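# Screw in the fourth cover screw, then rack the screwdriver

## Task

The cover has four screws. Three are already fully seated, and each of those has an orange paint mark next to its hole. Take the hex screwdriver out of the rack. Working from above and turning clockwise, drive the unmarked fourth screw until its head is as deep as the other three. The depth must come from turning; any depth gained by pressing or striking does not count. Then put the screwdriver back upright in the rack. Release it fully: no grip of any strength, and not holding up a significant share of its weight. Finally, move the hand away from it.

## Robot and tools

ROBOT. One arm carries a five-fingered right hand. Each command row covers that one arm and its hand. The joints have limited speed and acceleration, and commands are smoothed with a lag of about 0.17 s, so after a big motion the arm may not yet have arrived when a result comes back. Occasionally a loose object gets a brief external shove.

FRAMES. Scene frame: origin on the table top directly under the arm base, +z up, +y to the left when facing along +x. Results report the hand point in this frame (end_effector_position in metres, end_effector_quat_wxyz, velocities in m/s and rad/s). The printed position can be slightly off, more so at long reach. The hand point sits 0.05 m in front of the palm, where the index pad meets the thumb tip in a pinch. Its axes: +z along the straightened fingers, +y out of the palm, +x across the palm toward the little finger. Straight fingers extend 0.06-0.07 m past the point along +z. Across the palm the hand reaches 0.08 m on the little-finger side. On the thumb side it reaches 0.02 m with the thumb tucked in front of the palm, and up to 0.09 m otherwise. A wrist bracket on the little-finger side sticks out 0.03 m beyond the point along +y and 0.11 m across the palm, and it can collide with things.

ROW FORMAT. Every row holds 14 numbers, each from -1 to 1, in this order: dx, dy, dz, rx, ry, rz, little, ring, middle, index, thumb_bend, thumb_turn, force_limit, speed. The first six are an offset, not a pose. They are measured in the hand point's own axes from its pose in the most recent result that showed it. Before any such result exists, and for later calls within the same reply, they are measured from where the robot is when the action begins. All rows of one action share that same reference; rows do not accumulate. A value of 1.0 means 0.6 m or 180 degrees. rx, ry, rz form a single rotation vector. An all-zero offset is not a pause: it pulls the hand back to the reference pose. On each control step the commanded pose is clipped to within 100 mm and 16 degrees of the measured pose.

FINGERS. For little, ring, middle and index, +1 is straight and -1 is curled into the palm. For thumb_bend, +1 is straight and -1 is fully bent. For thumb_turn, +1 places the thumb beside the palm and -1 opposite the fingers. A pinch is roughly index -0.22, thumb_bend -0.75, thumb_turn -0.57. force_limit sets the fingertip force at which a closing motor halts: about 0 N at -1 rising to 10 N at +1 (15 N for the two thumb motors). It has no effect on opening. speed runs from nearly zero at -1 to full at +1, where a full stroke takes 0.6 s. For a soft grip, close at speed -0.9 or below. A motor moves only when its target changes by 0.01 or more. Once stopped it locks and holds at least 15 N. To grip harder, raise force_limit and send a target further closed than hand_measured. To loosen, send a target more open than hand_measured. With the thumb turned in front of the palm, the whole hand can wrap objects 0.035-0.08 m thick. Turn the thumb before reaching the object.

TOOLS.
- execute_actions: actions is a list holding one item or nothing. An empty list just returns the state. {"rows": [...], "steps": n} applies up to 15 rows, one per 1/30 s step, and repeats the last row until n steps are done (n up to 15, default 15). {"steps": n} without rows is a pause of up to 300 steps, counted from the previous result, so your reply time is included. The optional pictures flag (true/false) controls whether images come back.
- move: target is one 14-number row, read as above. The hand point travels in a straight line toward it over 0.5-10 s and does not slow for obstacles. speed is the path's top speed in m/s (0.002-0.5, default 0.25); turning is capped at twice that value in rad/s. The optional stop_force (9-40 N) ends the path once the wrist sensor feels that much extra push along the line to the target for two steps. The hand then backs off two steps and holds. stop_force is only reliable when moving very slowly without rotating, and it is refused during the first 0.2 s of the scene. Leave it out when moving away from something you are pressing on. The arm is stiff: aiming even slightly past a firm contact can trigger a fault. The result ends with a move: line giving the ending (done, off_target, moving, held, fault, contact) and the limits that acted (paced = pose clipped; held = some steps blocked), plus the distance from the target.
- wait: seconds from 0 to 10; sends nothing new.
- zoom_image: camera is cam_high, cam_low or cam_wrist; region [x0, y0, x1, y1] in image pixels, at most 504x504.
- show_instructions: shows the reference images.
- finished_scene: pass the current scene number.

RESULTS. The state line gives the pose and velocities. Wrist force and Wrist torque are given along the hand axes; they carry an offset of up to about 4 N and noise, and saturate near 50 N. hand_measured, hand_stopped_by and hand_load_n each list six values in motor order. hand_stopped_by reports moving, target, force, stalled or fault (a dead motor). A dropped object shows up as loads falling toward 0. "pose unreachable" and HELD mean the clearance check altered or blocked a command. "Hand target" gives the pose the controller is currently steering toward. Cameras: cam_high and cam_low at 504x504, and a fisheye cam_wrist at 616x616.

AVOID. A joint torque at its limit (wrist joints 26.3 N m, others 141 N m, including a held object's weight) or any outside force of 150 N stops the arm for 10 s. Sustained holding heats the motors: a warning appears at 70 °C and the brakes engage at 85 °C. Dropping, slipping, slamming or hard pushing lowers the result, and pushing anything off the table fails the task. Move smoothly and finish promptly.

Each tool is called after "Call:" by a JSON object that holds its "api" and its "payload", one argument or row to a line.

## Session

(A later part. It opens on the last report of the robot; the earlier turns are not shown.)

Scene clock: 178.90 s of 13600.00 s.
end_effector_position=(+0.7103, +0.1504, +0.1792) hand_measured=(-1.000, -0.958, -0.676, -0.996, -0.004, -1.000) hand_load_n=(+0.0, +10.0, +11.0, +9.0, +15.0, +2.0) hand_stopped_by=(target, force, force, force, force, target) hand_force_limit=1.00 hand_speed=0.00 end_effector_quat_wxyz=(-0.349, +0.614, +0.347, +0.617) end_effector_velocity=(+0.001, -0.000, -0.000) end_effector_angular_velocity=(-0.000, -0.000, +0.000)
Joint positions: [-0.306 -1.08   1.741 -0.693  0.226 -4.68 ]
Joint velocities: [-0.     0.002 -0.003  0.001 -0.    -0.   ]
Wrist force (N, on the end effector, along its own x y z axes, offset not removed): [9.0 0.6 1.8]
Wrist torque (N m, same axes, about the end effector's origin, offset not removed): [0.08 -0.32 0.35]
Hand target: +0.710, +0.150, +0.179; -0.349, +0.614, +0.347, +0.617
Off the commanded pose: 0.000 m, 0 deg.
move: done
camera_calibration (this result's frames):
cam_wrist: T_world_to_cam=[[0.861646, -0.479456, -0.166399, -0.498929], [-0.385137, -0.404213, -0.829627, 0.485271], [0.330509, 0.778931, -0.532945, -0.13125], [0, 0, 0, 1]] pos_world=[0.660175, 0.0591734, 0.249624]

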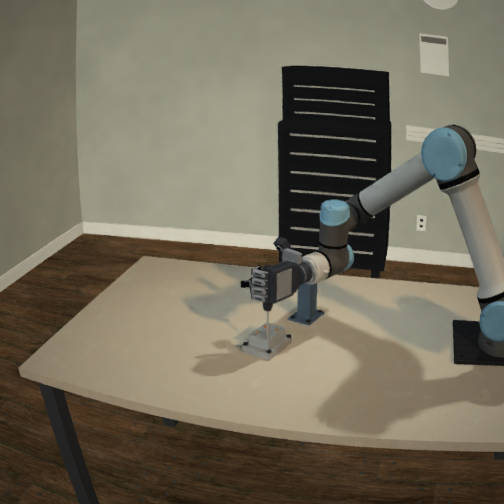

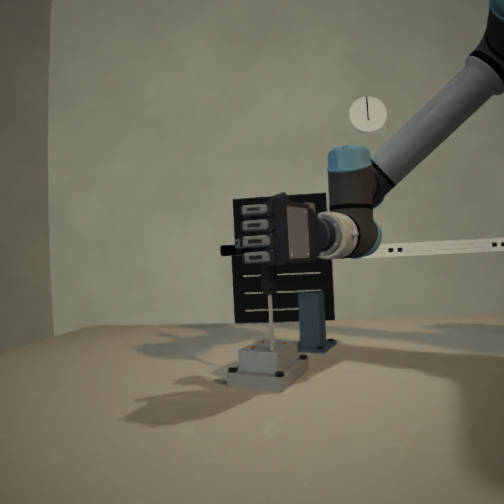

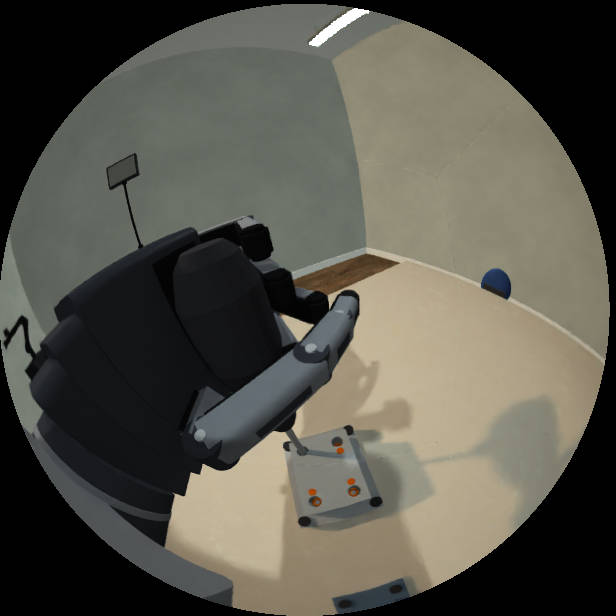

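≈207; the screw is still descending.

Call:
{"api": "move", "payload": {
  "target": [0,0.0267,-0.0302,-0.1294,0,0,-1,-1,-1,-1,-1,-1,1,0],
  "speed": 0.5
}}

Call:
{"api": "move", "payload": {
  "target": [-0.0006,0.0267,-0.0302,-0.1294,0,0,-1,-1,-1,-1,-1,-1,1,0],
  "speed": 0.5
}}

Call:
{"api": "move", "payload": {
  "target": [-0.001,0.0267,-0.0302,-0.1294,0,0,-1,-1,-1,-1,-1,-1,1,0],
  "speed": 0.5
}}

Call:
{"api": "move", "payload": {
  "target": [0.0015,-0.001,-0.0025,0,0,0,-0.6,-0.6,-0.3,-0.6,0.3,-1,1,0.5],
  "speed": 0.03
}}

Call:
{"api": "move", "payload": {
  "target": [0,-0.0568,0.0199,0.194,0,0,-0.6,-0.6,-0.3,-0.6,0.3,-1,1,0.5],
  "speed": 0.5
}}

Call:
{"api": "move", "payload": {
  "target": [0,-0.0568,0.0199,0.194,0,0,-0.6,-0.6,-0.3,-0.6,0.3,-1,1,0.5],
  "speed": 0.5
}}

Call:
{"api": "move", "payload": {
  "target": [-0.0005,0.004,0,0,0,0,-1,-1,-1,-1,-1,-1,1,0],
  "speed": 0.03
}}

Call:
{"api": "move", "payload": {
  "target": [0,0.0267,-0.0302,-0.1294,0,0,-1,-1,-1,-1,-1,-1,1,0],
  "speed": 0.5
}}

Call:
{"api": "move", "payload": {
  "target": [-0.0006,0.0267,-0.0302,-0.1294,0,0,-1,-1,-1,-1,-1,-1,1,0],
  "speed": 0.5
}}

Call:
{"api": "move", "payload": {
  "target": [-0.001,0.0267,-0.0302,-0.1294,0,0,-1,-1,-1,-1,-1,-1,1,0],
  "speed": 0.5
}}

Call:
{"api": "move", "payload": {
  "target": [0.0015,-0.001,-0.0025,0,0,0,-0.6,-0.6,-0.3,-0.6,0.3,-1,1,0.5],
  "speed": 0.03
}}

Call:
{"api": "move", "payload": {
  "target": [0,-0.0568,0.0199,0.194,0,0,-0.6,-0.6,-0.3,-0.6,0.3,-1,1,0.5],
  "speed": 0.5
}}

Call:
{"api": "move", "payload": {
  "target": [0,-0.0568,0.0199,0.194,0,0,-0.6,-0.6,-0.3,-0.6,0.3,-1,1,0.5],
  "speed": 0.5
}}

Call:
{"api": "move", "payload": {
  "target": [-0.0005,0.004,0,0,0,0,-1,-1,-1,-1,-1,-1,1,0],
  "speed": 0.03
}}

Call:
{"api": "zoom_image", "payload": {
  "camera": "cam_low",
  "region": [240,270,300,330]
}}

Scene clock: 183.77 s of 13600.00 s.
end_effector_position=(+0.7147, +0.1267, +0.1792) hand_measured=(-1.000, -0.958, -0.676, -0.994, -0.004, -1.000) hand_load_n=(+0.0, +8.0, +11.0, +9.5, +15.0, +3.0) hand_stopped_by=(target, force, force, force, force, target) hand_force_limit=1.00 hand_speed=0.00 end_effector_quat_wxyz=(-0.218, +0.672, +0.215, +0.675) end_effector_velocity=(+0.001, -0.000, +0.000) end_effector_angular_velocity=(+0.000, -0.002, -0.015)
Joint positions: [-0.212 -1.18   1.899 -0.73   0.725 -4.701]
Joint velocities: [ 0.006 -0.001  0.002 -0.004  0.021  0.001]
Wrist force (N, on the end effector, along its own x y z axes, offset not removed): [1.7 0.8 1.6]
Wrist torque (N m, same axes, about the end effector's origin, offset not removed): [0.13 0.05 0.15]
Hand target: +0.715, +0.127, +0.179; -0.218, +0.672, +0.215, +0.675
Off the commanded pose: 0.000 m, 0 deg.
After step 90, 0.70 s passed at rest.
move: done
camera_calibration (this result's frames):
cam_wrist: T_world_to_cam=[[0.603062, -0.779643, -0.168741, -0.290758], [-0.514539, -0.218545, -0.829149, 0.546223], [0.609563, 0.586852, -0.532953, -0.289366], [0, 0, 0, 1]] pos_world=[0.632785, 0.062502, 0.249619]

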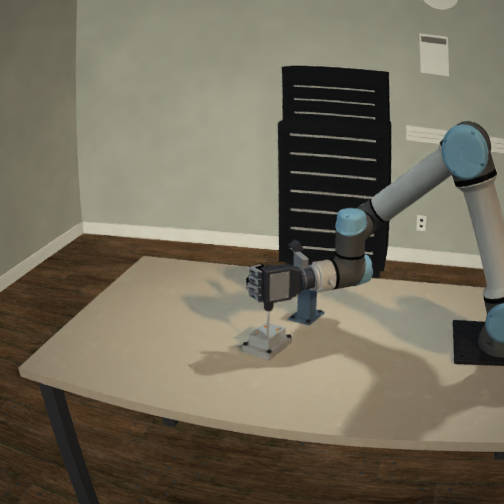

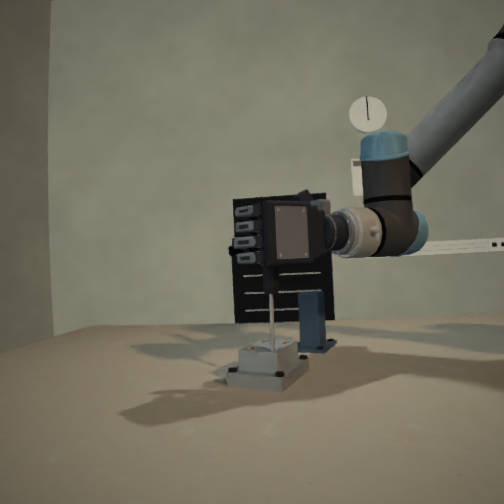

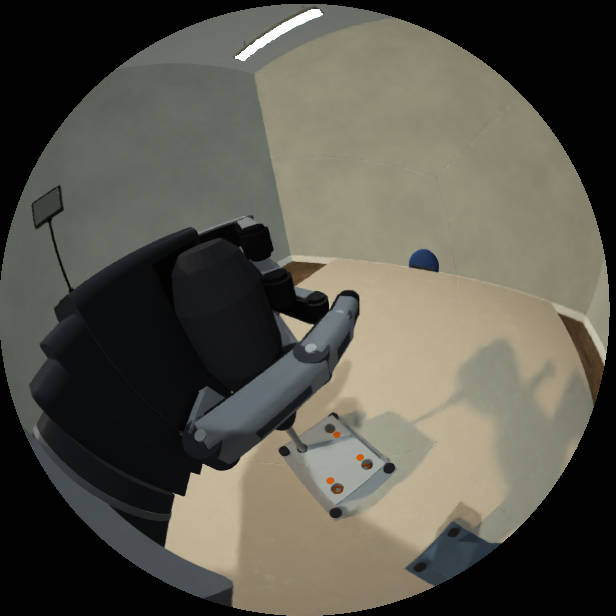

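Scene clock: 184.93 s of 13600.00 s.
end_effector_position=(+0.7093, +0.1033, +0.1787) hand_measured=(-1.000, -0.958, -0.676, -0.994, -0.004, -1.000) hand_load_n=(+0.0, +7.0, +11.0, +8.5, +15.0, +3.0) hand_stopped_by=(target, force, force, force, force, target) hand_force_limit=1.00 hand_speed=0.00 end_effector_quat_wxyz=(-0.079, +0.702, +0.075, +0.704) end_effector_velocity=(+0.001, -0.001, +0.001) end_effector_angular_velocity=(-0.000, -0.001, -0.016)
Joint positions: [-0.048 -1.204  1.936 -0.737  1.294 -4.705]
Joint velocities: [ 0.008  0.002 -0.006  0.002  0.024 -0.   ]
Wrist force (N, on the end effector, along its own x y z axes, offset not removed): [1.9 2.6 2.1]
Wrist torque (N m, same axes, about the end effector's origin, offset not removed): [0.41 0.06 0.24]
Hand target: +0.709, +0.103, +0.179; -0.078, +0.702, +0.075, +0.704
Off the commanded pose: 0.000 m, 0 deg.
move: done
camera_calibration (this result's frames):
cam_wrist: T_world_to_cam=[[0.247396, -0.953724, -0.170898, -0.0352163], [-0.560335, 0.00306535, -0.82826, 0.547391], [0.790455, 0.300668, -0.533647, -0.371235], [0, 0, 0, 1]] pos_world=[0.60888, 0.076354, 0.249255]

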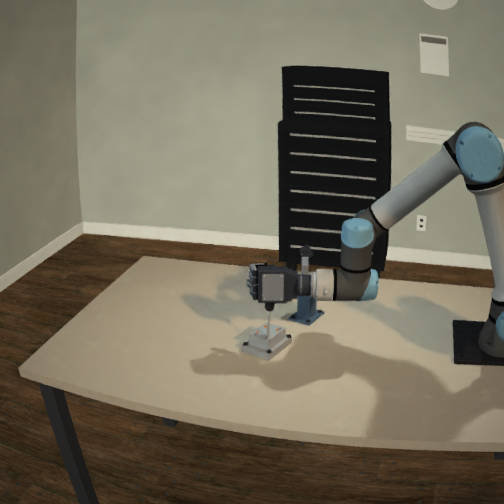

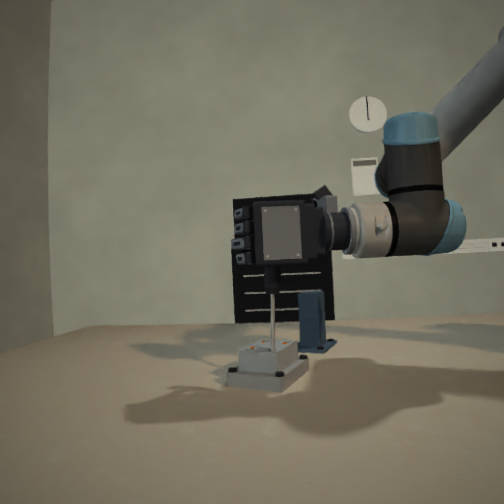

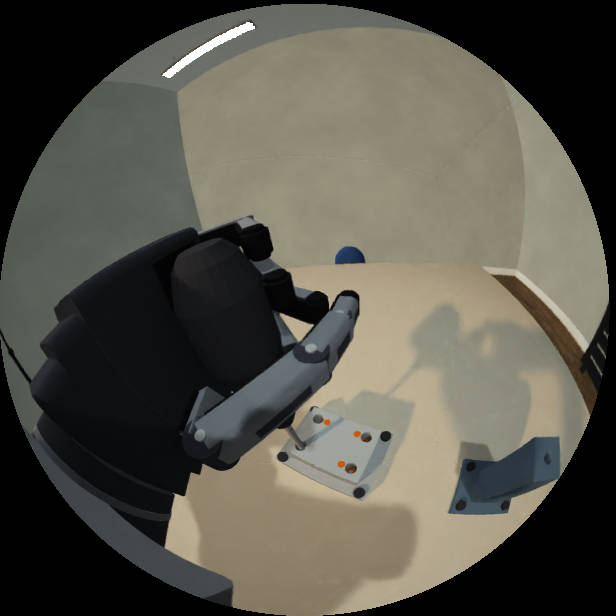

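Scene clock: 186.10 s of 13600.00 s.
end_effector_position=(+0.6952, +0.0839, +0.1780) hand_measured=(-1.000, -0.958, -0.676, -0.994, -0.004, -1.000) hand_load_n=(+0.0, +7.5, +11.0, +6.5, +15.0, +3.0) hand_stopped_by=(target, force, force, force, force, target) hand_force_limit=1.00 hand_speed=0.00 end_effector_quat_wxyz=(+0.063, +0.703, -0.068, +0.705) end_effector_velocity=(+0.000, -0.001, +0.000) end_effector_angular_velocity=(-0.000, +0.001, -0.016)
Joint positions: [ 0.128 -1.139  1.835 -0.699  1.874 -4.705]
Joint velocities: [ 0.006  0.006 -0.01   0.005  0.022 -0.   ]
Wrist force (N, on the end effector, along its own x y z axes, offset not removed): [6.3 1.5 1.9]
Wrist torque (N m, same axes, about the end effector's origin, offset not removed): [0.28 -0.53 0.44]
Hand target: +0.695, +0.084, +0.178; +0.064, +0.703, -0.068, +0.705
Off the commanded pose: 0.000 m, 0 deg.
move: done
camera_calibration (this result's frames):
cam_wrist: T_world_to_cam=[[-0.148017, -0.973831, -0.172462, 0.226481], [-0.515241, 0.22478, -0.827043, 0.488708], [0.844167, -0.0335572, -0.535029, -0.363675], [0, 0, 0, 1]] pos_world=[0.592328, 0.0984982, 0.248666]

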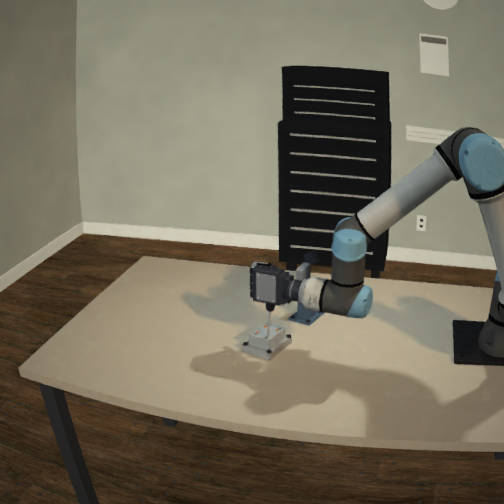

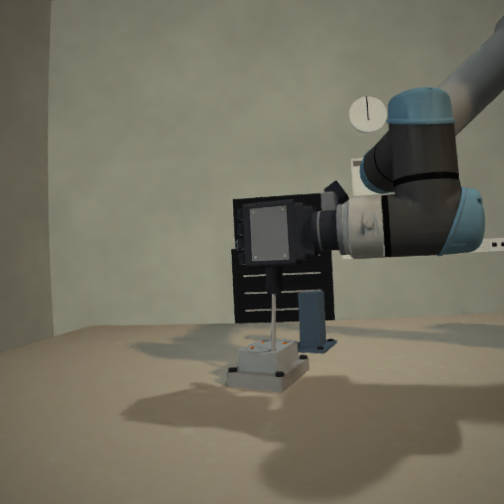

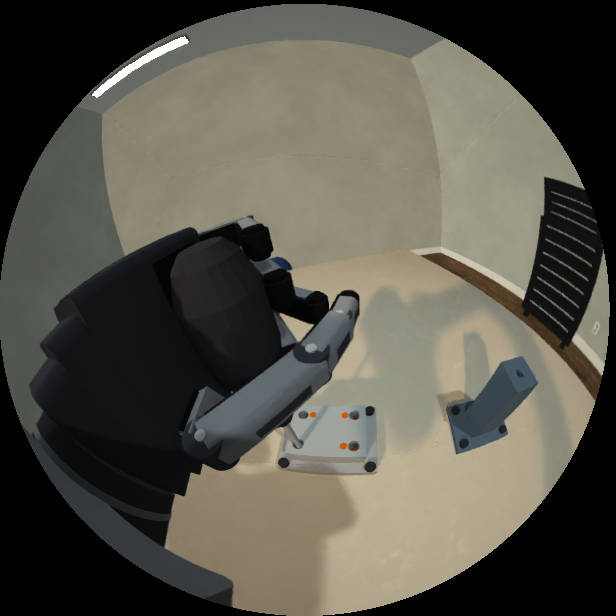

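Scene clock: 186.80 s of 13600.00 s.
end_effector_position=(+0.6939, +0.0847, +0.1788) hand_measured=(-0.600, -0.600, -0.300, -0.600, +0.300, -1.000) hand_load_n=(+0.0, +0.0, +0.0, +0.0, +0.0, +0.0) hand_stopped_by=(target, target, target, target, target, target) hand_force_limit=1.00 hand_speed=0.50 end_effector_quat_wxyz=(+0.063, +0.703, -0.068, +0.705) end_effector_velocity=(-0.001, -0.000, +0.001) end_effector_angular_velocity=(+0.000, -0.000, -0.001)
Joint positions: [ 0.13  -1.142  1.837 -0.698  1.876 -4.705]
Joint velocities: [ 0.001 -0.002  0.001  0.001  0.002  0.   ]
Wrist force (N, on the end effector, along its own x y z axes, offset not removed): [-0.5 2.5 1.4]
Wrist torque (N m, same axes, about the end effector's origin, offset not removed): [0.37 0.15 0.08]
Hand target: +0.694, +0.085, +0.179; +0.063, +0.703, -0.068, +0.705
Off the commanded pose: 0.000 m, 0 deg.
move: done
camera_calibration (this result's frames):
cam_wrist: T_world_to_cam=[[-0.148018, -0.97383, -0.17247, 0.227233], [-0.515225, 0.224787, -0.827052, 0.488566], [0.844177, -0.0335575, -0.535014, -0.362125], [0, 0, 0, 1]] pos_world=[0.591053, 0.0993112, 0.249519]

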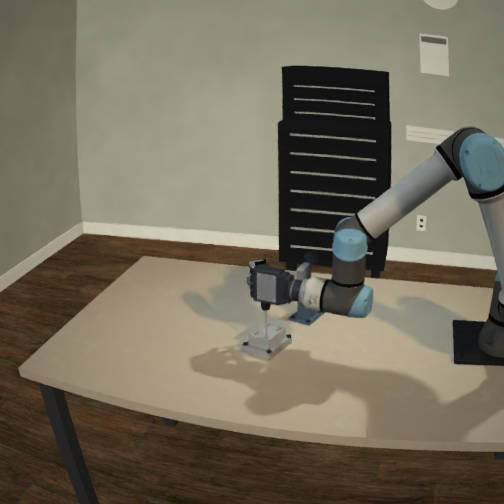

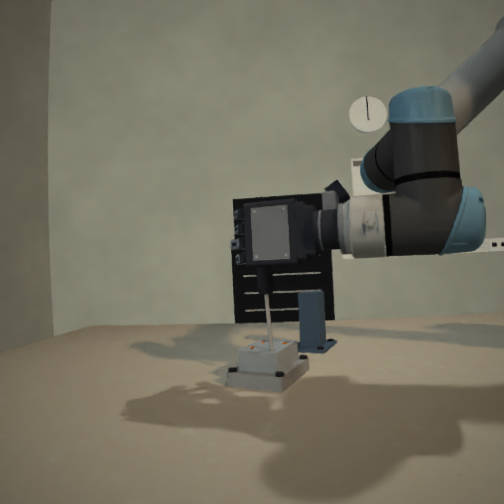

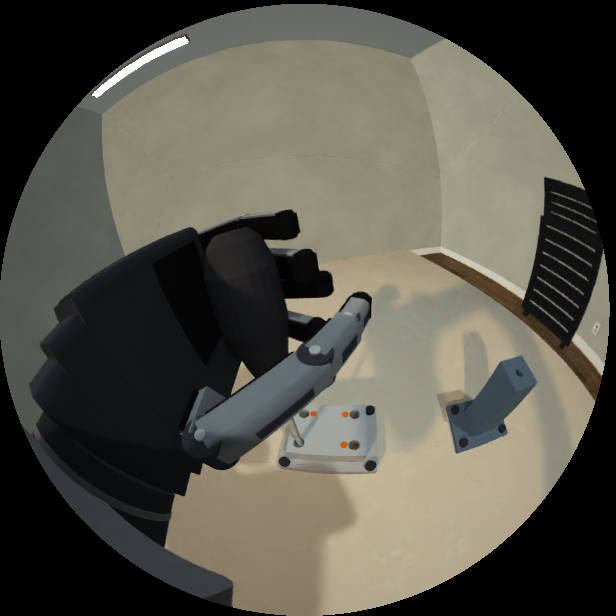

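Scene clock: 188.20 s of 13600.00 s.
end_effector_position=(+0.7116, +0.1159, +0.1790) hand_measured=(-0.600, -0.600, -0.300, -0.600, +0.300, -1.000) hand_load_n=(+0.0, +0.0, +0.0, +0.0, +0.0, +0.0) hand_stopped_by=(target, target, target, target, target, target) hand_force_limit=1.00 hand_speed=0.50 end_effector_quat_wxyz=(-0.150, +0.690, +0.146, +0.693) end_effector_velocity=(+0.001, +0.001, +0.000) end_effector_angular_velocity=(+0.000, -0.000, +0.016)
Joint positions: [-0.134 -1.206  1.939 -0.741  1.004 -4.704]
Joint velocities: [-0.006  0.002 -0.004  0.001 -0.022  0.001]
Wrist force (N, on the end effector, along its own x y z axes, offset not removed): [0.3 1.5 0.8]
Wrist torque (N m, same axes, about the end effector's origin, offset not removed): [0.21 -0.02 0.05]
Hand target: +0.712, +0.116, +0.179; -0.150, +0.690, +0.147, +0.693
Off the commanded pose: 0.000 m, 0 deg.
move: done
camera_calibration (this result's frames):
cam_wrist: T_world_to_cam=[[0.43489, -0.884329, -0.169803, -0.16544], [-0.548486, -0.110588, -0.828815, 0.553705], [0.714167, 0.453577, -0.533135, -0.340186], [0, 0, 0, 1]] pos_world=[0.618597, 0.0692299, 0.249462]

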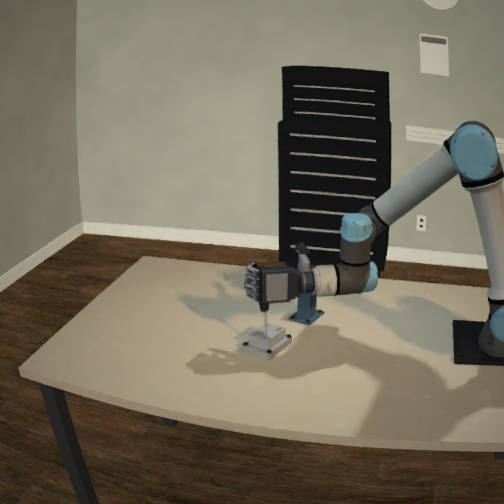

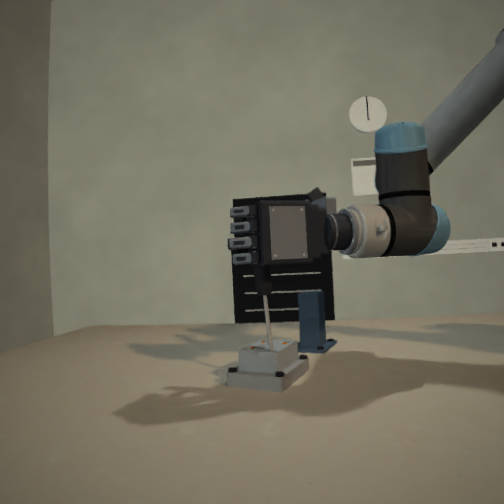

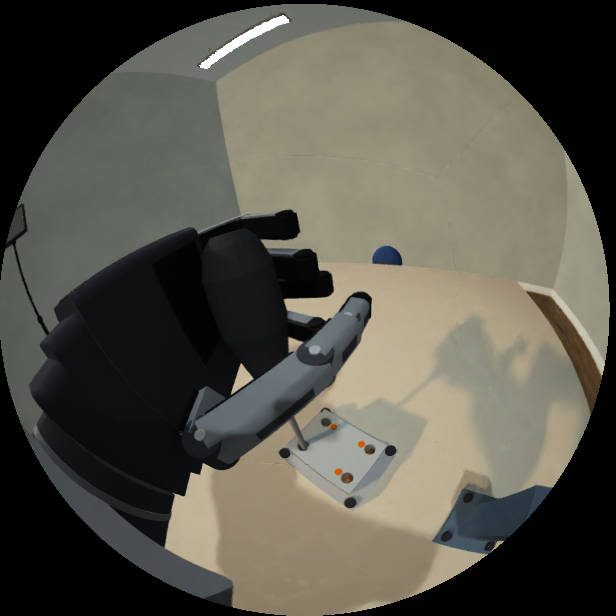

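Scene clock: 189.57 s of 13600.00 s.
end_effector_position=(+0.7083, +0.1516, +0.1791) hand_measured=(-0.600, -0.600, -0.300, -0.600, +0.300, -1.000) hand_load_n=(+0.0, +0.0, +0.0, +0.0, +0.0, +0.0) hand_stopped_by=(target, target, target, target, target, target) hand_force_limit=1.00 hand_speed=0.50 end_effector_quat_wxyz=(-0.349, +0.614, +0.347, +0.617) end_effector_velocity=(+0.000, +0.002, +0.001) end_effector_angular_velocity=(-0.003, -0.001, +0.018)
Joint positions: [-0.306 -1.084  1.747 -0.698  0.225 -4.678]
Joint velocities: [-0.001  0.007 -0.015  0.015 -0.018 -0.009]
Wrist force (N, on the end effector, along its own x y z axes, offset not removed): [0.2 2.1 0.8]
Wrist torque (N m, same axes, about the end effector's origin, offset not removed): [0.32 0.04 0.06]
Hand target: +0.708, +0.152, +0.179; -0.350, +0.613, +0.348, +0.617
Off the commanded pose: 0.000 m, 0 deg.
move: done
camera_calibration (this result's frames):
cam_wrist: T_world_to_cam=[[0.862365, -0.478136, -0.166471, -0.497382], [-0.384465, -0.404514, -0.829792, 0.484419], [0.329413, 0.779586, -0.532665, -0.130963], [0, 0, 0, 1]] pos_world=[0.658308, 0.0602354, 0.249408]

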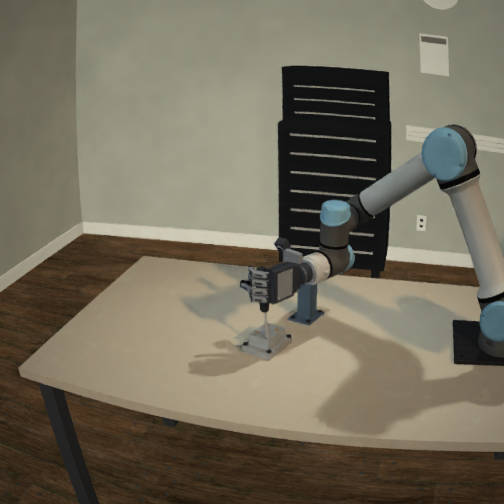

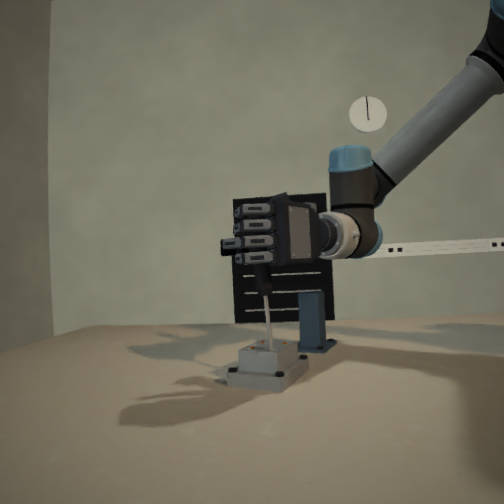

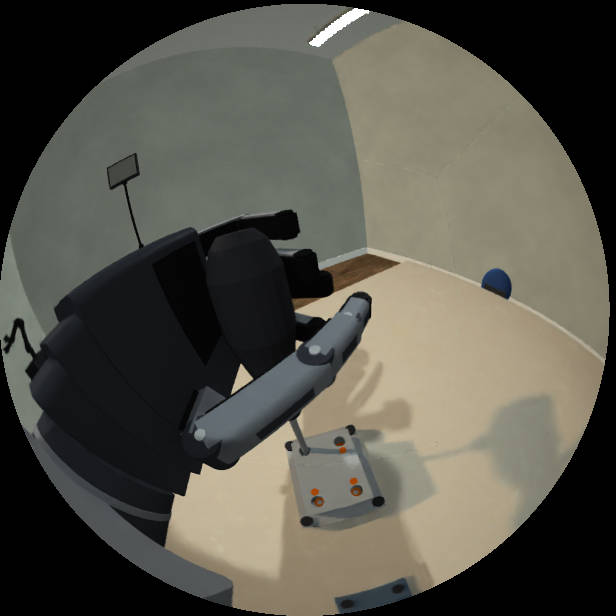

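Scene clock: 190.27 s of 13600.00 s.
end_effector_position=(+0.7103, +0.1504, +0.1788) hand_measured=(-1.000, -0.960, -0.676, -0.996, -0.004, -1.000) hand_load_n=(+0.0, +10.5, +11.5, +9.0, +15.0, +2.5) hand_stopped_by=(target, force, force, force, force, target) hand_force_limit=1.00 hand_speed=0.00 end_effector_quat_wxyz=(-0.349, +0.614, +0.347, +0.617) end_effector_velocity=(+0.001, -0.001, -0.000) end_effector_angular_velocity=(-0.000, -0.000, -0.001)
Joint positions: [-0.307 -1.079  1.741 -0.696  0.224 -4.678]
Joint velocities: [-0.001  0.002 -0.003  0.001  0.     0.   ]
Wrist force (N, on the end effector, along its own x y z axes, offset not removed): [6.3 1.2 1.2]
Wrist torque (N m, same axes, about the end effector's origin, offset not removed): [0.27 -0.10 0.27]
Hand target: +0.710, +0.150, +0.179; -0.349, +0.614, +0.347, +0.617
Off the commanded pose: 0.000 m, 0 deg.
move: done
camera_calibration (this result's frames):
cam_wrist: T_world_to_cam=[[0.862377, -0.478137, -0.166409, -0.49967], [-0.38441, -0.404524, -0.829813, 0.484447], [0.329447, 0.779581, -0.532652, -0.130856], [0, 0, 0, 1]] pos_world=[0.66024, 0.059073, 0.24915]

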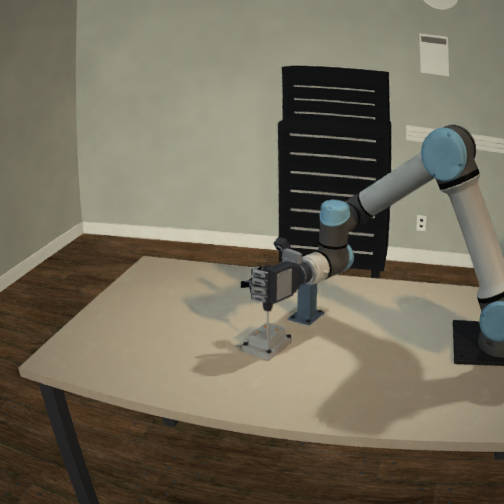

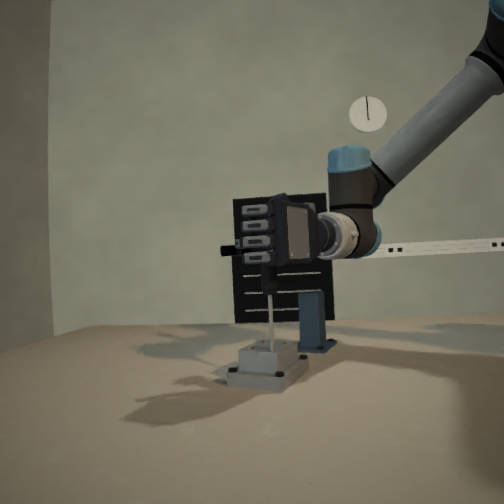

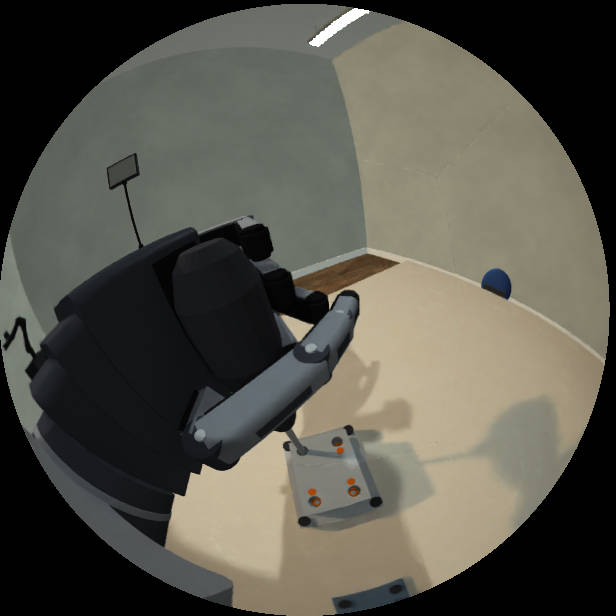

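Scene clock: 191.43 s of 13600.00 s.
end_effector_position=(+0.7147, +0.1267, +0.1788) hand_measured=(-1.000, -0.960, -0.676, -0.996, -0.004, -1.000) hand_load_n=(+0.0, +8.5, +11.5, +9.0, +15.0, +3.0) hand_stopped_by=(target, force, force, force, force, target) hand_force_limit=1.00 hand_speed=0.00 end_effector_quat_wxyz=(-0.219, +0.671, +0.216, +0.674) end_effector_velocity=(+0.001, -0.000, +0.000) end_effector_angular_velocity=(+0.001, -0.001, -0.015)
Joint positions: [-0.212 -1.179  1.899 -0.731  0.723 -4.701]
Joint velocities: [ 0.007 -0.001  0.002 -0.002  0.021  0.001]
Wrist force (N, on the end effector, along its own x y z axes, offset not removed): [2.3 0.9 1.5]
Wrist torque (N m, same axes, about the end effector's origin, offset not removed): [0.26 -0.20 0.36]
Hand target: +0.715, +0.127, +0.179; -0.218, +0.671, +0.215, +0.675
Off the commanded pose: 0.000 m, 0 deg.
move: done
camera_calibration (this result's frames):
cam_wrist: T_world_to_cam=[[0.604231, -0.778705, -0.168889, -0.291747], [-0.514088, -0.219042, -0.829297, 0.545608], [0.608784, 0.587911, -0.532675, -0.289217], [0, 0, 0, 1]] pos_world=[0.632844, 0.0623608, 0.24914]

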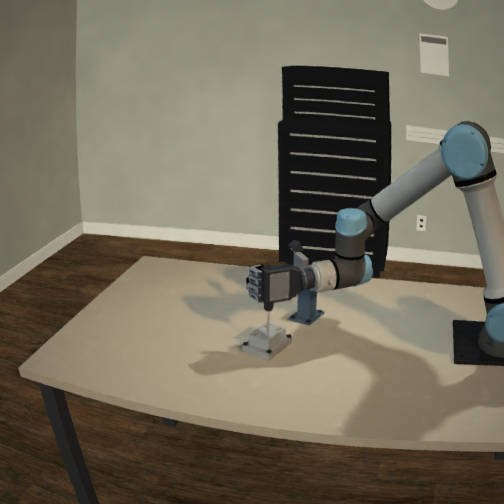

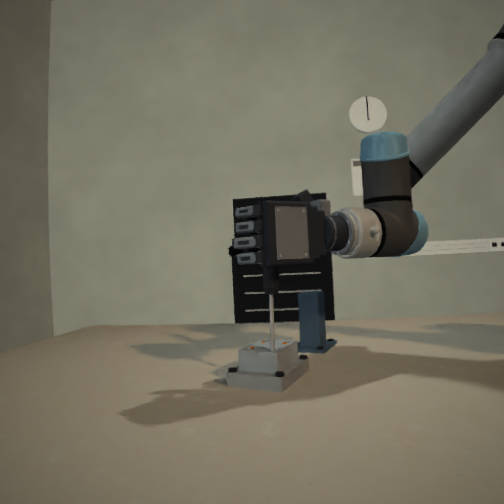

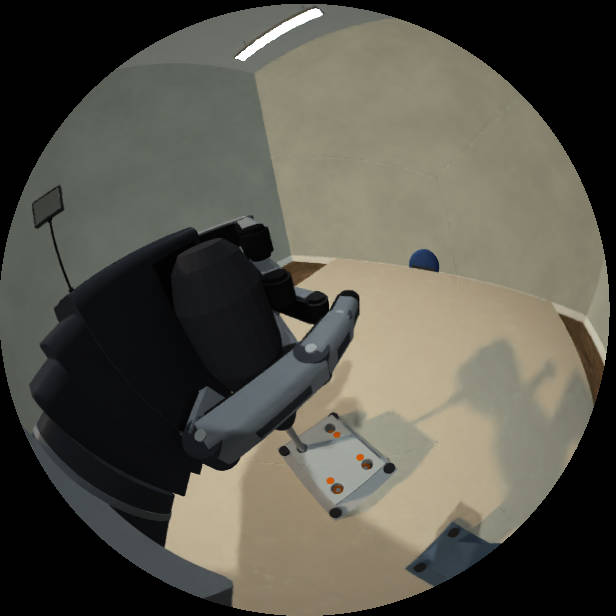

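Scene clock: 192.60 s of 13600.00 s.
end_effector_position=(+0.7094, +0.1033, +0.1783) hand_measured=(-1.000, -0.960, -0.676, -0.996, -0.004, -1.000) hand_load_n=(+0.0, +7.5, +11.5, +8.0, +15.0, +3.0) hand_stopped_by=(target, force, force, force, force, target) hand_force_limit=1.00 hand_speed=0.00 end_effector_quat_wxyz=(-0.080, +0.701, +0.076, +0.704) end_effector_velocity=(+0.001, -0.000, +0.000) end_effector_angular_velocity=(-0.000, -0.001, -0.015)
Joint positions: [-0.049 -1.203  1.937 -0.739  1.292 -4.704]
Joint velocities: [ 0.008  0.003 -0.005  0.001  0.023 -0.   ]
Wrist force (N, on the end effector, along its own x y z axes, offset not removed): [2.4 0.6 1.8]
Wrist torque (N m, same axes, about the end effector's origin, offset not removed): [0.13 -0.06 0.19]
Hand target: +0.709, +0.103, +0.178; -0.079, +0.702, +0.075, +0.704
Off the commanded pose: 0.000 m, 0 deg.
move: done
camera_calibration (this result's frames):
cam_wrist: T_world_to_cam=[[0.24882, -0.953307, -0.171155, -0.0363109], [-0.560212, 0.00250083, -0.828346, 0.547005], [0.790096, 0.301992, -0.533432, -0.371404], [0, 0, 0, 1]] pos_world=[0.608918, 0.0761775, 0.248776]

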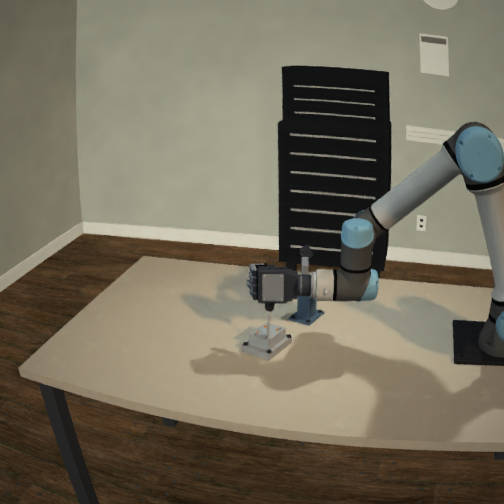

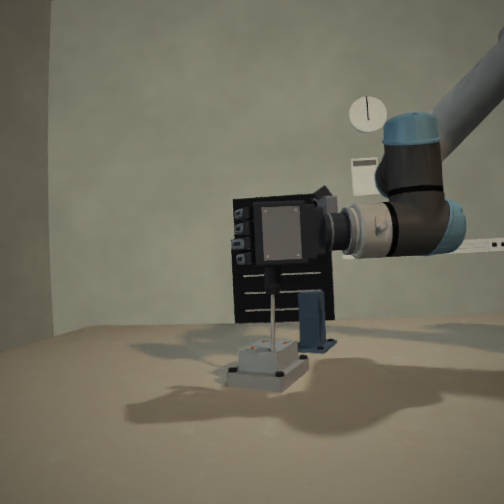

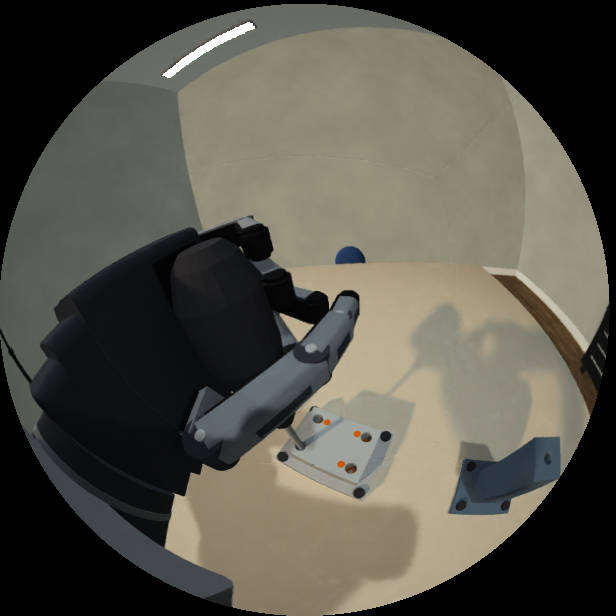

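Scene clock: 193.77 s of 13600.00 s.
end_effector_position=(+0.6952, +0.0839, +0.1775) hand_measured=(-1.000, -0.960, -0.676, -0.996, -0.004, -1.000) hand_load_n=(+0.0, +8.0, +11.5, +6.0, +15.0, +3.0) hand_stopped_by=(target, force, force, force, force, target) hand_force_limit=1.00 hand_speed=0.00 end_effector_quat_wxyz=(+0.063, +0.703, -0.067, +0.705) end_effector_velocity=(+0.000, -0.001, +0.000) end_effector_angular_velocity=(-0.000, +0.001, -0.017)
Joint positions: [ 0.128 -1.139  1.836 -0.701  1.872 -4.705]
Joint velocities: [ 0.005  0.006 -0.01   0.005  0.022 -0.   ]
Wrist force (N, on the end effector, along its own x y z axes, offset not removed): [3.6 -0.3 1.5]
Wrist torque (N m, same axes, about the end effector's origin, offset not removed): [0.06 0.00 0.23]
Hand target: +0.695, +0.084, +0.178; +0.063, +0.703, -0.068, +0.705
Off the commanded pose: 0.000 m, 0 deg.
move: done
camera_calibration (this result's frames):
cam_wrist: T_world_to_cam=[[-0.146562, -0.973994, -0.172787, 0.22544], [-0.515444, 0.224281, -0.827052, 0.488535], [0.844297, -0.0321528, -0.53491, -0.364185], [0, 0, 0, 1]] pos_world=[0.592334, 0.098298, 0.248191]

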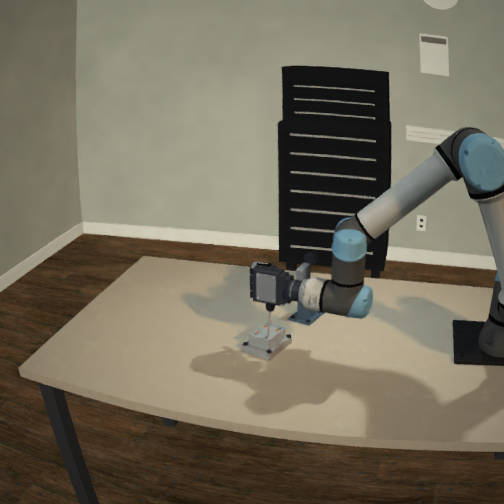

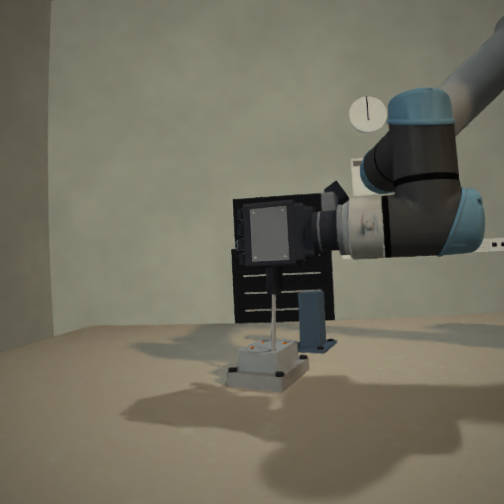

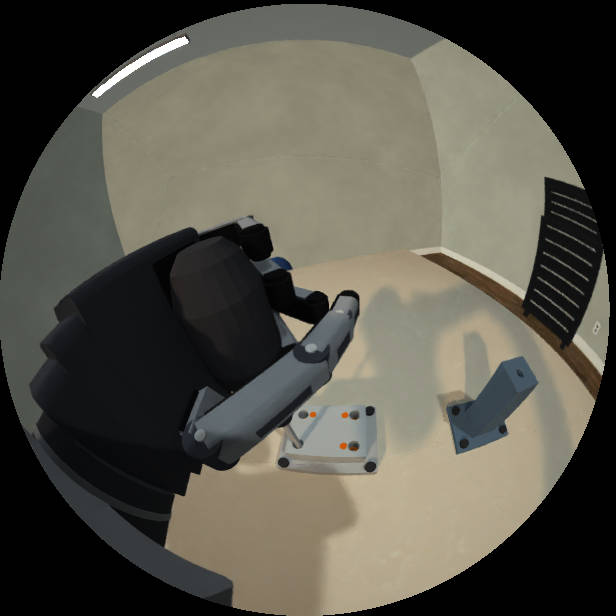

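Scene clock: 194.47 s of 13600.00 s.
end_effector_position=(+0.6940, +0.0847, +0.1784) hand_measured=(-0.600, -0.600, -0.300, -0.600, +0.300, -1.000) hand_load_n=(+0.0, +0.0, +0.0, +0.0, +0.0, +0.0) hand_stopped_by=(target, target, target, target, target, target) hand_force_limit=1.00 hand_speed=0.50 end_effector_quat_wxyz=(+0.063, +0.703, -0.067, +0.705) end_effector_velocity=(-0.001, +0.000, -0.000) end_effector_angular_velocity=(-0.000, +0.001, -0.001)
Joint positions: [ 0.13  -1.142  1.838 -0.699  1.874 -4.705]
Joint velocities: [ 0.001 -0.001  0.001  0.001  0.001 -0.   ]
Wrist force (N, on the end effector, along its own x y z axes, offset not removed): [0.7 2.2 1.8]
Wrist torque (N m, same axes, about the end effector's origin, offset not removed): [0.23 -0.05 0.14]
Hand target: +0.694, +0.085, +0.178; +0.063, +0.703, -0.067, +0.705
Off the commanded pose: 0.000 m, 0 deg.
move: done
camera_calibration (this result's frames):
cam_wrist: T_world_to_cam=[[-0.146562, -0.973993, -0.172793, 0.226191], [-0.515429, 0.224286, -0.827061, 0.488394], [0.844306, -0.0321534, -0.534896, -0.362635], [0, 0, 0, 1]] pos_world=[0.591058, 0.0991088, 0.249044]

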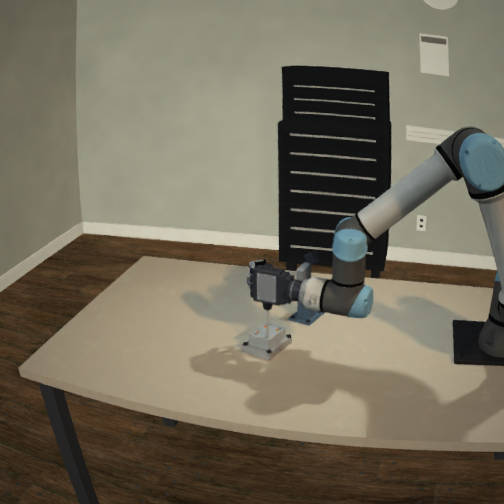

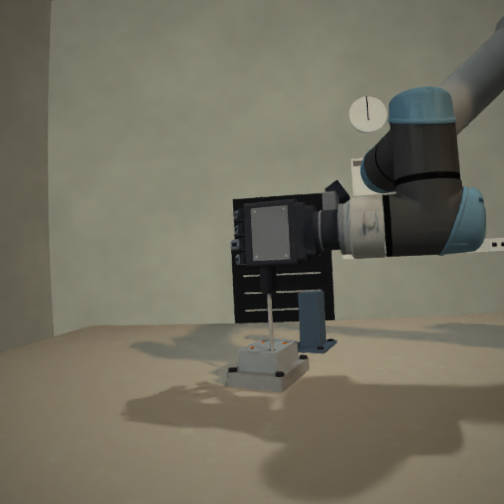

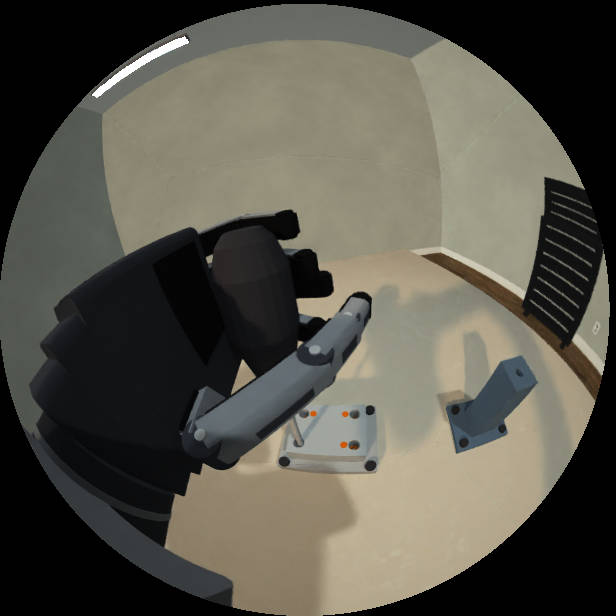

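Scene clock: 195.87 s of 13600.00 s.
end_effector_position=(+0.7116, +0.1159, +0.1786) hand_measured=(-0.600, -0.600, -0.300, -0.600, +0.300, -1.000) hand_load_n=(+0.0, +0.0, +0.0, +0.0, +0.0, +0.0) hand_stopped_by=(target, target, target, target, target, target) hand_force_limit=1.00 hand_speed=0.50 end_effector_quat_wxyz=(-0.150, +0.690, +0.147, +0.693) end_effector_velocity=(+0.001, +0.001, +0.000) end_effector_angular_velocity=(+0.000, -0.001, +0.016)
Joint positions: [-0.135 -1.205  1.939 -0.742  1.002 -4.703]
Joint velocities: [-0.007  0.002 -0.004  0.001 -0.023  0.001]
Wrist force (N, on the end effector, along its own x y z axes, offset not removed): [-0.6 2.8 1.5]
Wrist torque (N m, same axes, about the end effector's origin, offset not removed): [0.38 0.05 -0.02]
Hand target: +0.712, +0.116, +0.179; -0.151, +0.690, +0.148, +0.693
Off the commanded pose: 0.000 m, 0 deg.
move: done
camera_calibration (this result's frames):
cam_wrist: T_world_to_cam=[[0.436214, -0.883637, -0.170009, -0.166502], [-0.548197, -0.111137, -0.828932, 0.553205], [0.71358, 0.45479, -0.532887, -0.340186], [0, 0, 0, 1]] pos_world=[0.618646, 0.0690681, 0.248982]

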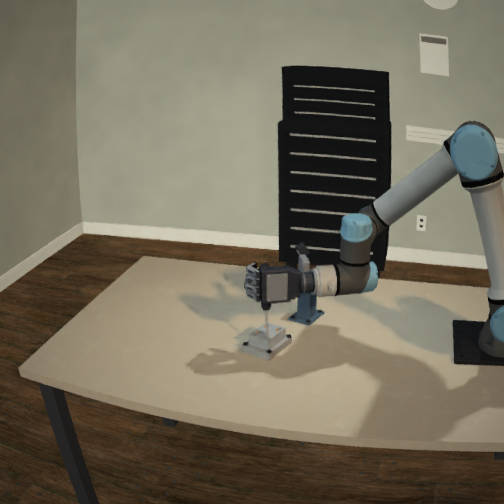

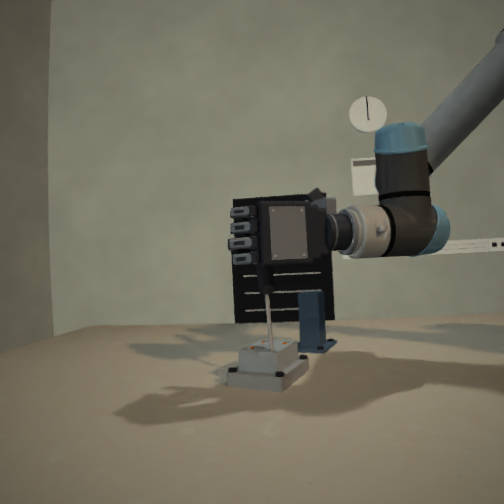

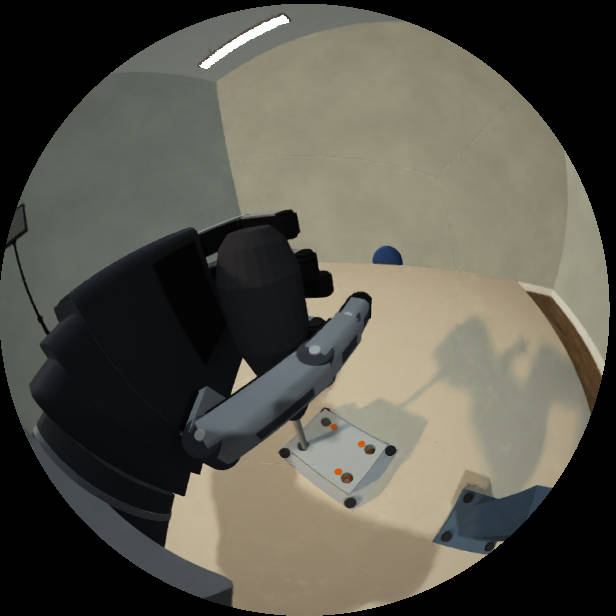

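Scene clock: 197.23 s of 13600.00 s.
end_effector_position=(+0.7083, +0.1516, +0.1786) hand_measured=(-0.600, -0.600, -0.300, -0.600, +0.300, -1.000) hand_load_n=(+0.0, +0.0, +0.0, +0.0, +0.0, +0.0) hand_stopped_by=(target, target, target, target, target, target) hand_force_limit=1.00 hand_speed=0.50 end_effector_quat_wxyz=(-0.350, +0.613, +0.347, +0.617) end_effector_velocity=(+0.001, +0.001, +0.001) end_effector_angular_velocity=(-0.003, -0.001, +0.015)
Joint positions: [-0.306 -1.083  1.747 -0.701  0.224 -4.676]
Joint velocities: [-0.001  0.007 -0.015  0.014 -0.017 -0.009]
Wrist force (N, on the end effector, along its own x y z axes, offset not removed): [-0.3 1.6 -0.3]
Wrist torque (N m, same axes, about the end effector's origin, offset not removed): [0.33 0.05 0.08]
Hand target: +0.708, +0.152, +0.179; -0.350, +0.613, +0.348, +0.617
Off the commanded pose: 0.000 m, 0 deg.
move: done
camera_calibration (this result's frames):
cam_wrist: T_world_to_cam=[[0.863086, -0.476815, -0.166523, -0.498107], [-0.383778, -0.404823, -0.82996, 0.483613], [0.328325, 0.780235, -0.532388, -0.13055], [0, 0, 0, 1]] pos_world=[0.658372, 0.0601324, 0.24893]

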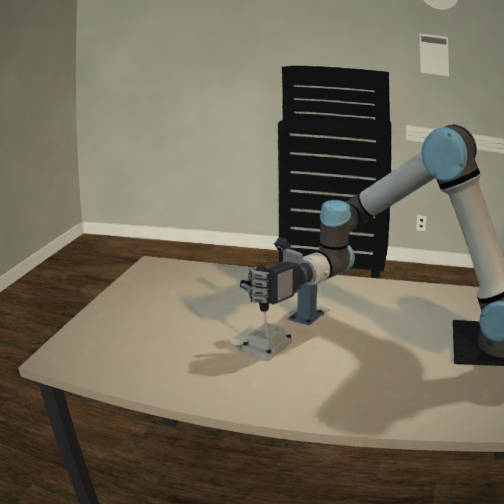

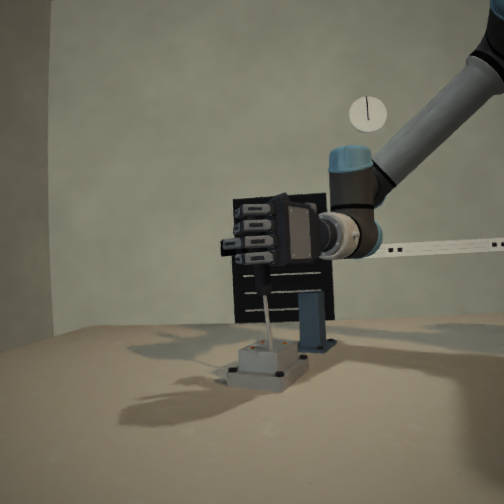

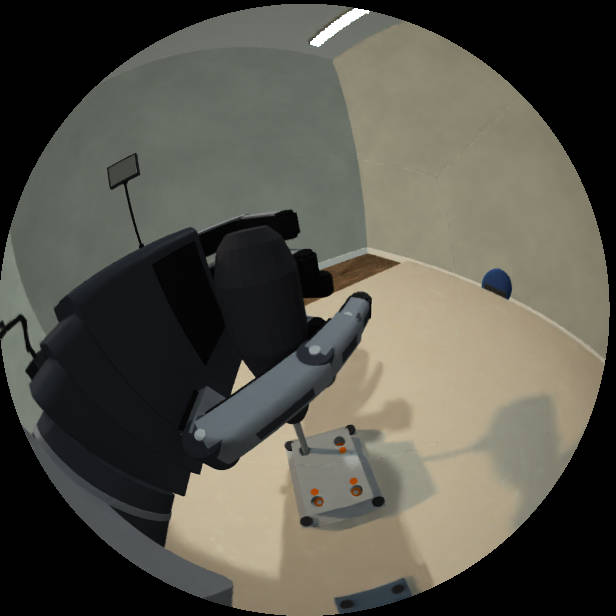

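Scene clock: 197.93 s of 13600.00 s.
end_effector_position=(+0.7102, +0.1504, +0.1784) hand_measured=(-1.000, -0.960, -0.676, -0.996, -0.006, -1.000) hand_load_n=(+0.0, +10.0, +12.0, +8.5, +15.0, +2.0) hand_stopped_by=(target, force, force, force, force, target) hand_force_limit=1.00 hand_speed=0.00 end_effector_quat_wxyz=(-0.350, +0.613, +0.347, +0.617) end_effector_velocity=(+0.001, -0.001, +0.000) end_effector_angular_velocity=(+0.000, +0.000, -0.002)
Joint positions: [-0.307 -1.078  1.741 -0.699  0.223 -4.676]
Joint velocities: [-0.001  0.002 -0.003  0.002  0.001 -0.   ]
Wrist force (N, on the end effector, along its own x y z axes, offset not removed): [8.5 1.0 1.5]
Wrist torque (N m, same axes, about the end effector's origin, offset not removed): [0.30 -0.32 0.35]
Hand target: +0.710, +0.150, +0.178; -0.350, +0.613, +0.347, +0.617
Off the commanded pose: 0.000 m, 0 deg.
move: done
camera_calibration (this result's frames):
cam_wrist: T_world_to_cam=[[0.863098, -0.476816, -0.166459, -0.500396], [-0.383721, -0.404833, -0.829981, 0.483641], [0.32836, 0.780229, -0.532375, -0.130444], [0, 0, 0, 1]] pos_world=[0.660306, 0.0589732, 0.248672]

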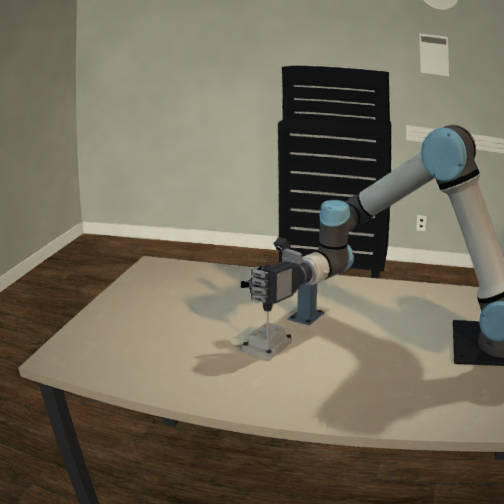

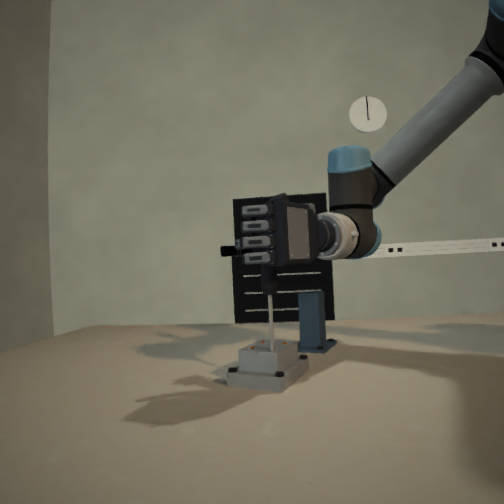

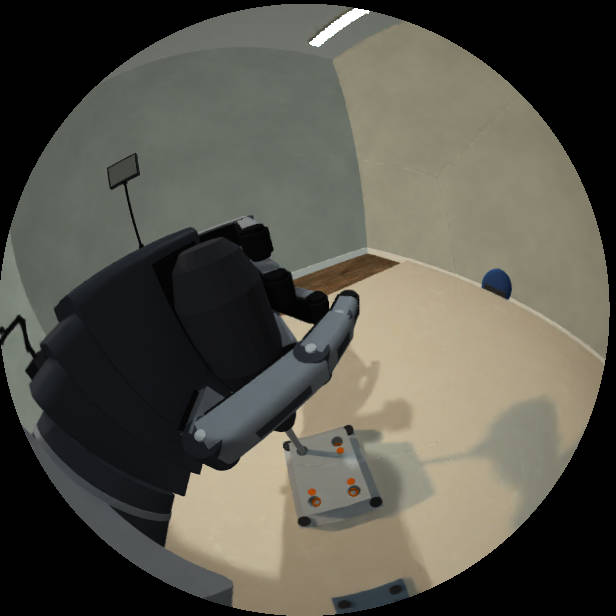

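Region (240, 270, 300, 330) of cam_low's 504x504 image, scaled by 8.400, with more detail than that image has.

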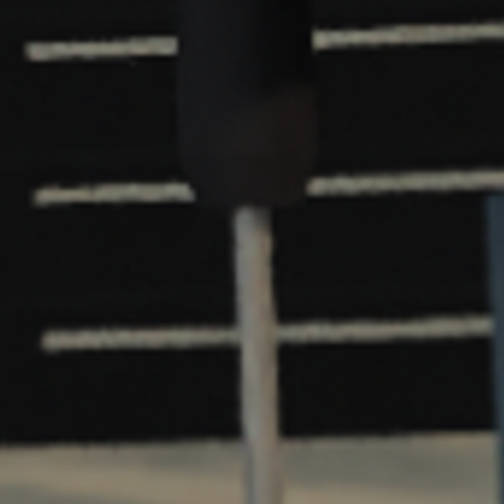

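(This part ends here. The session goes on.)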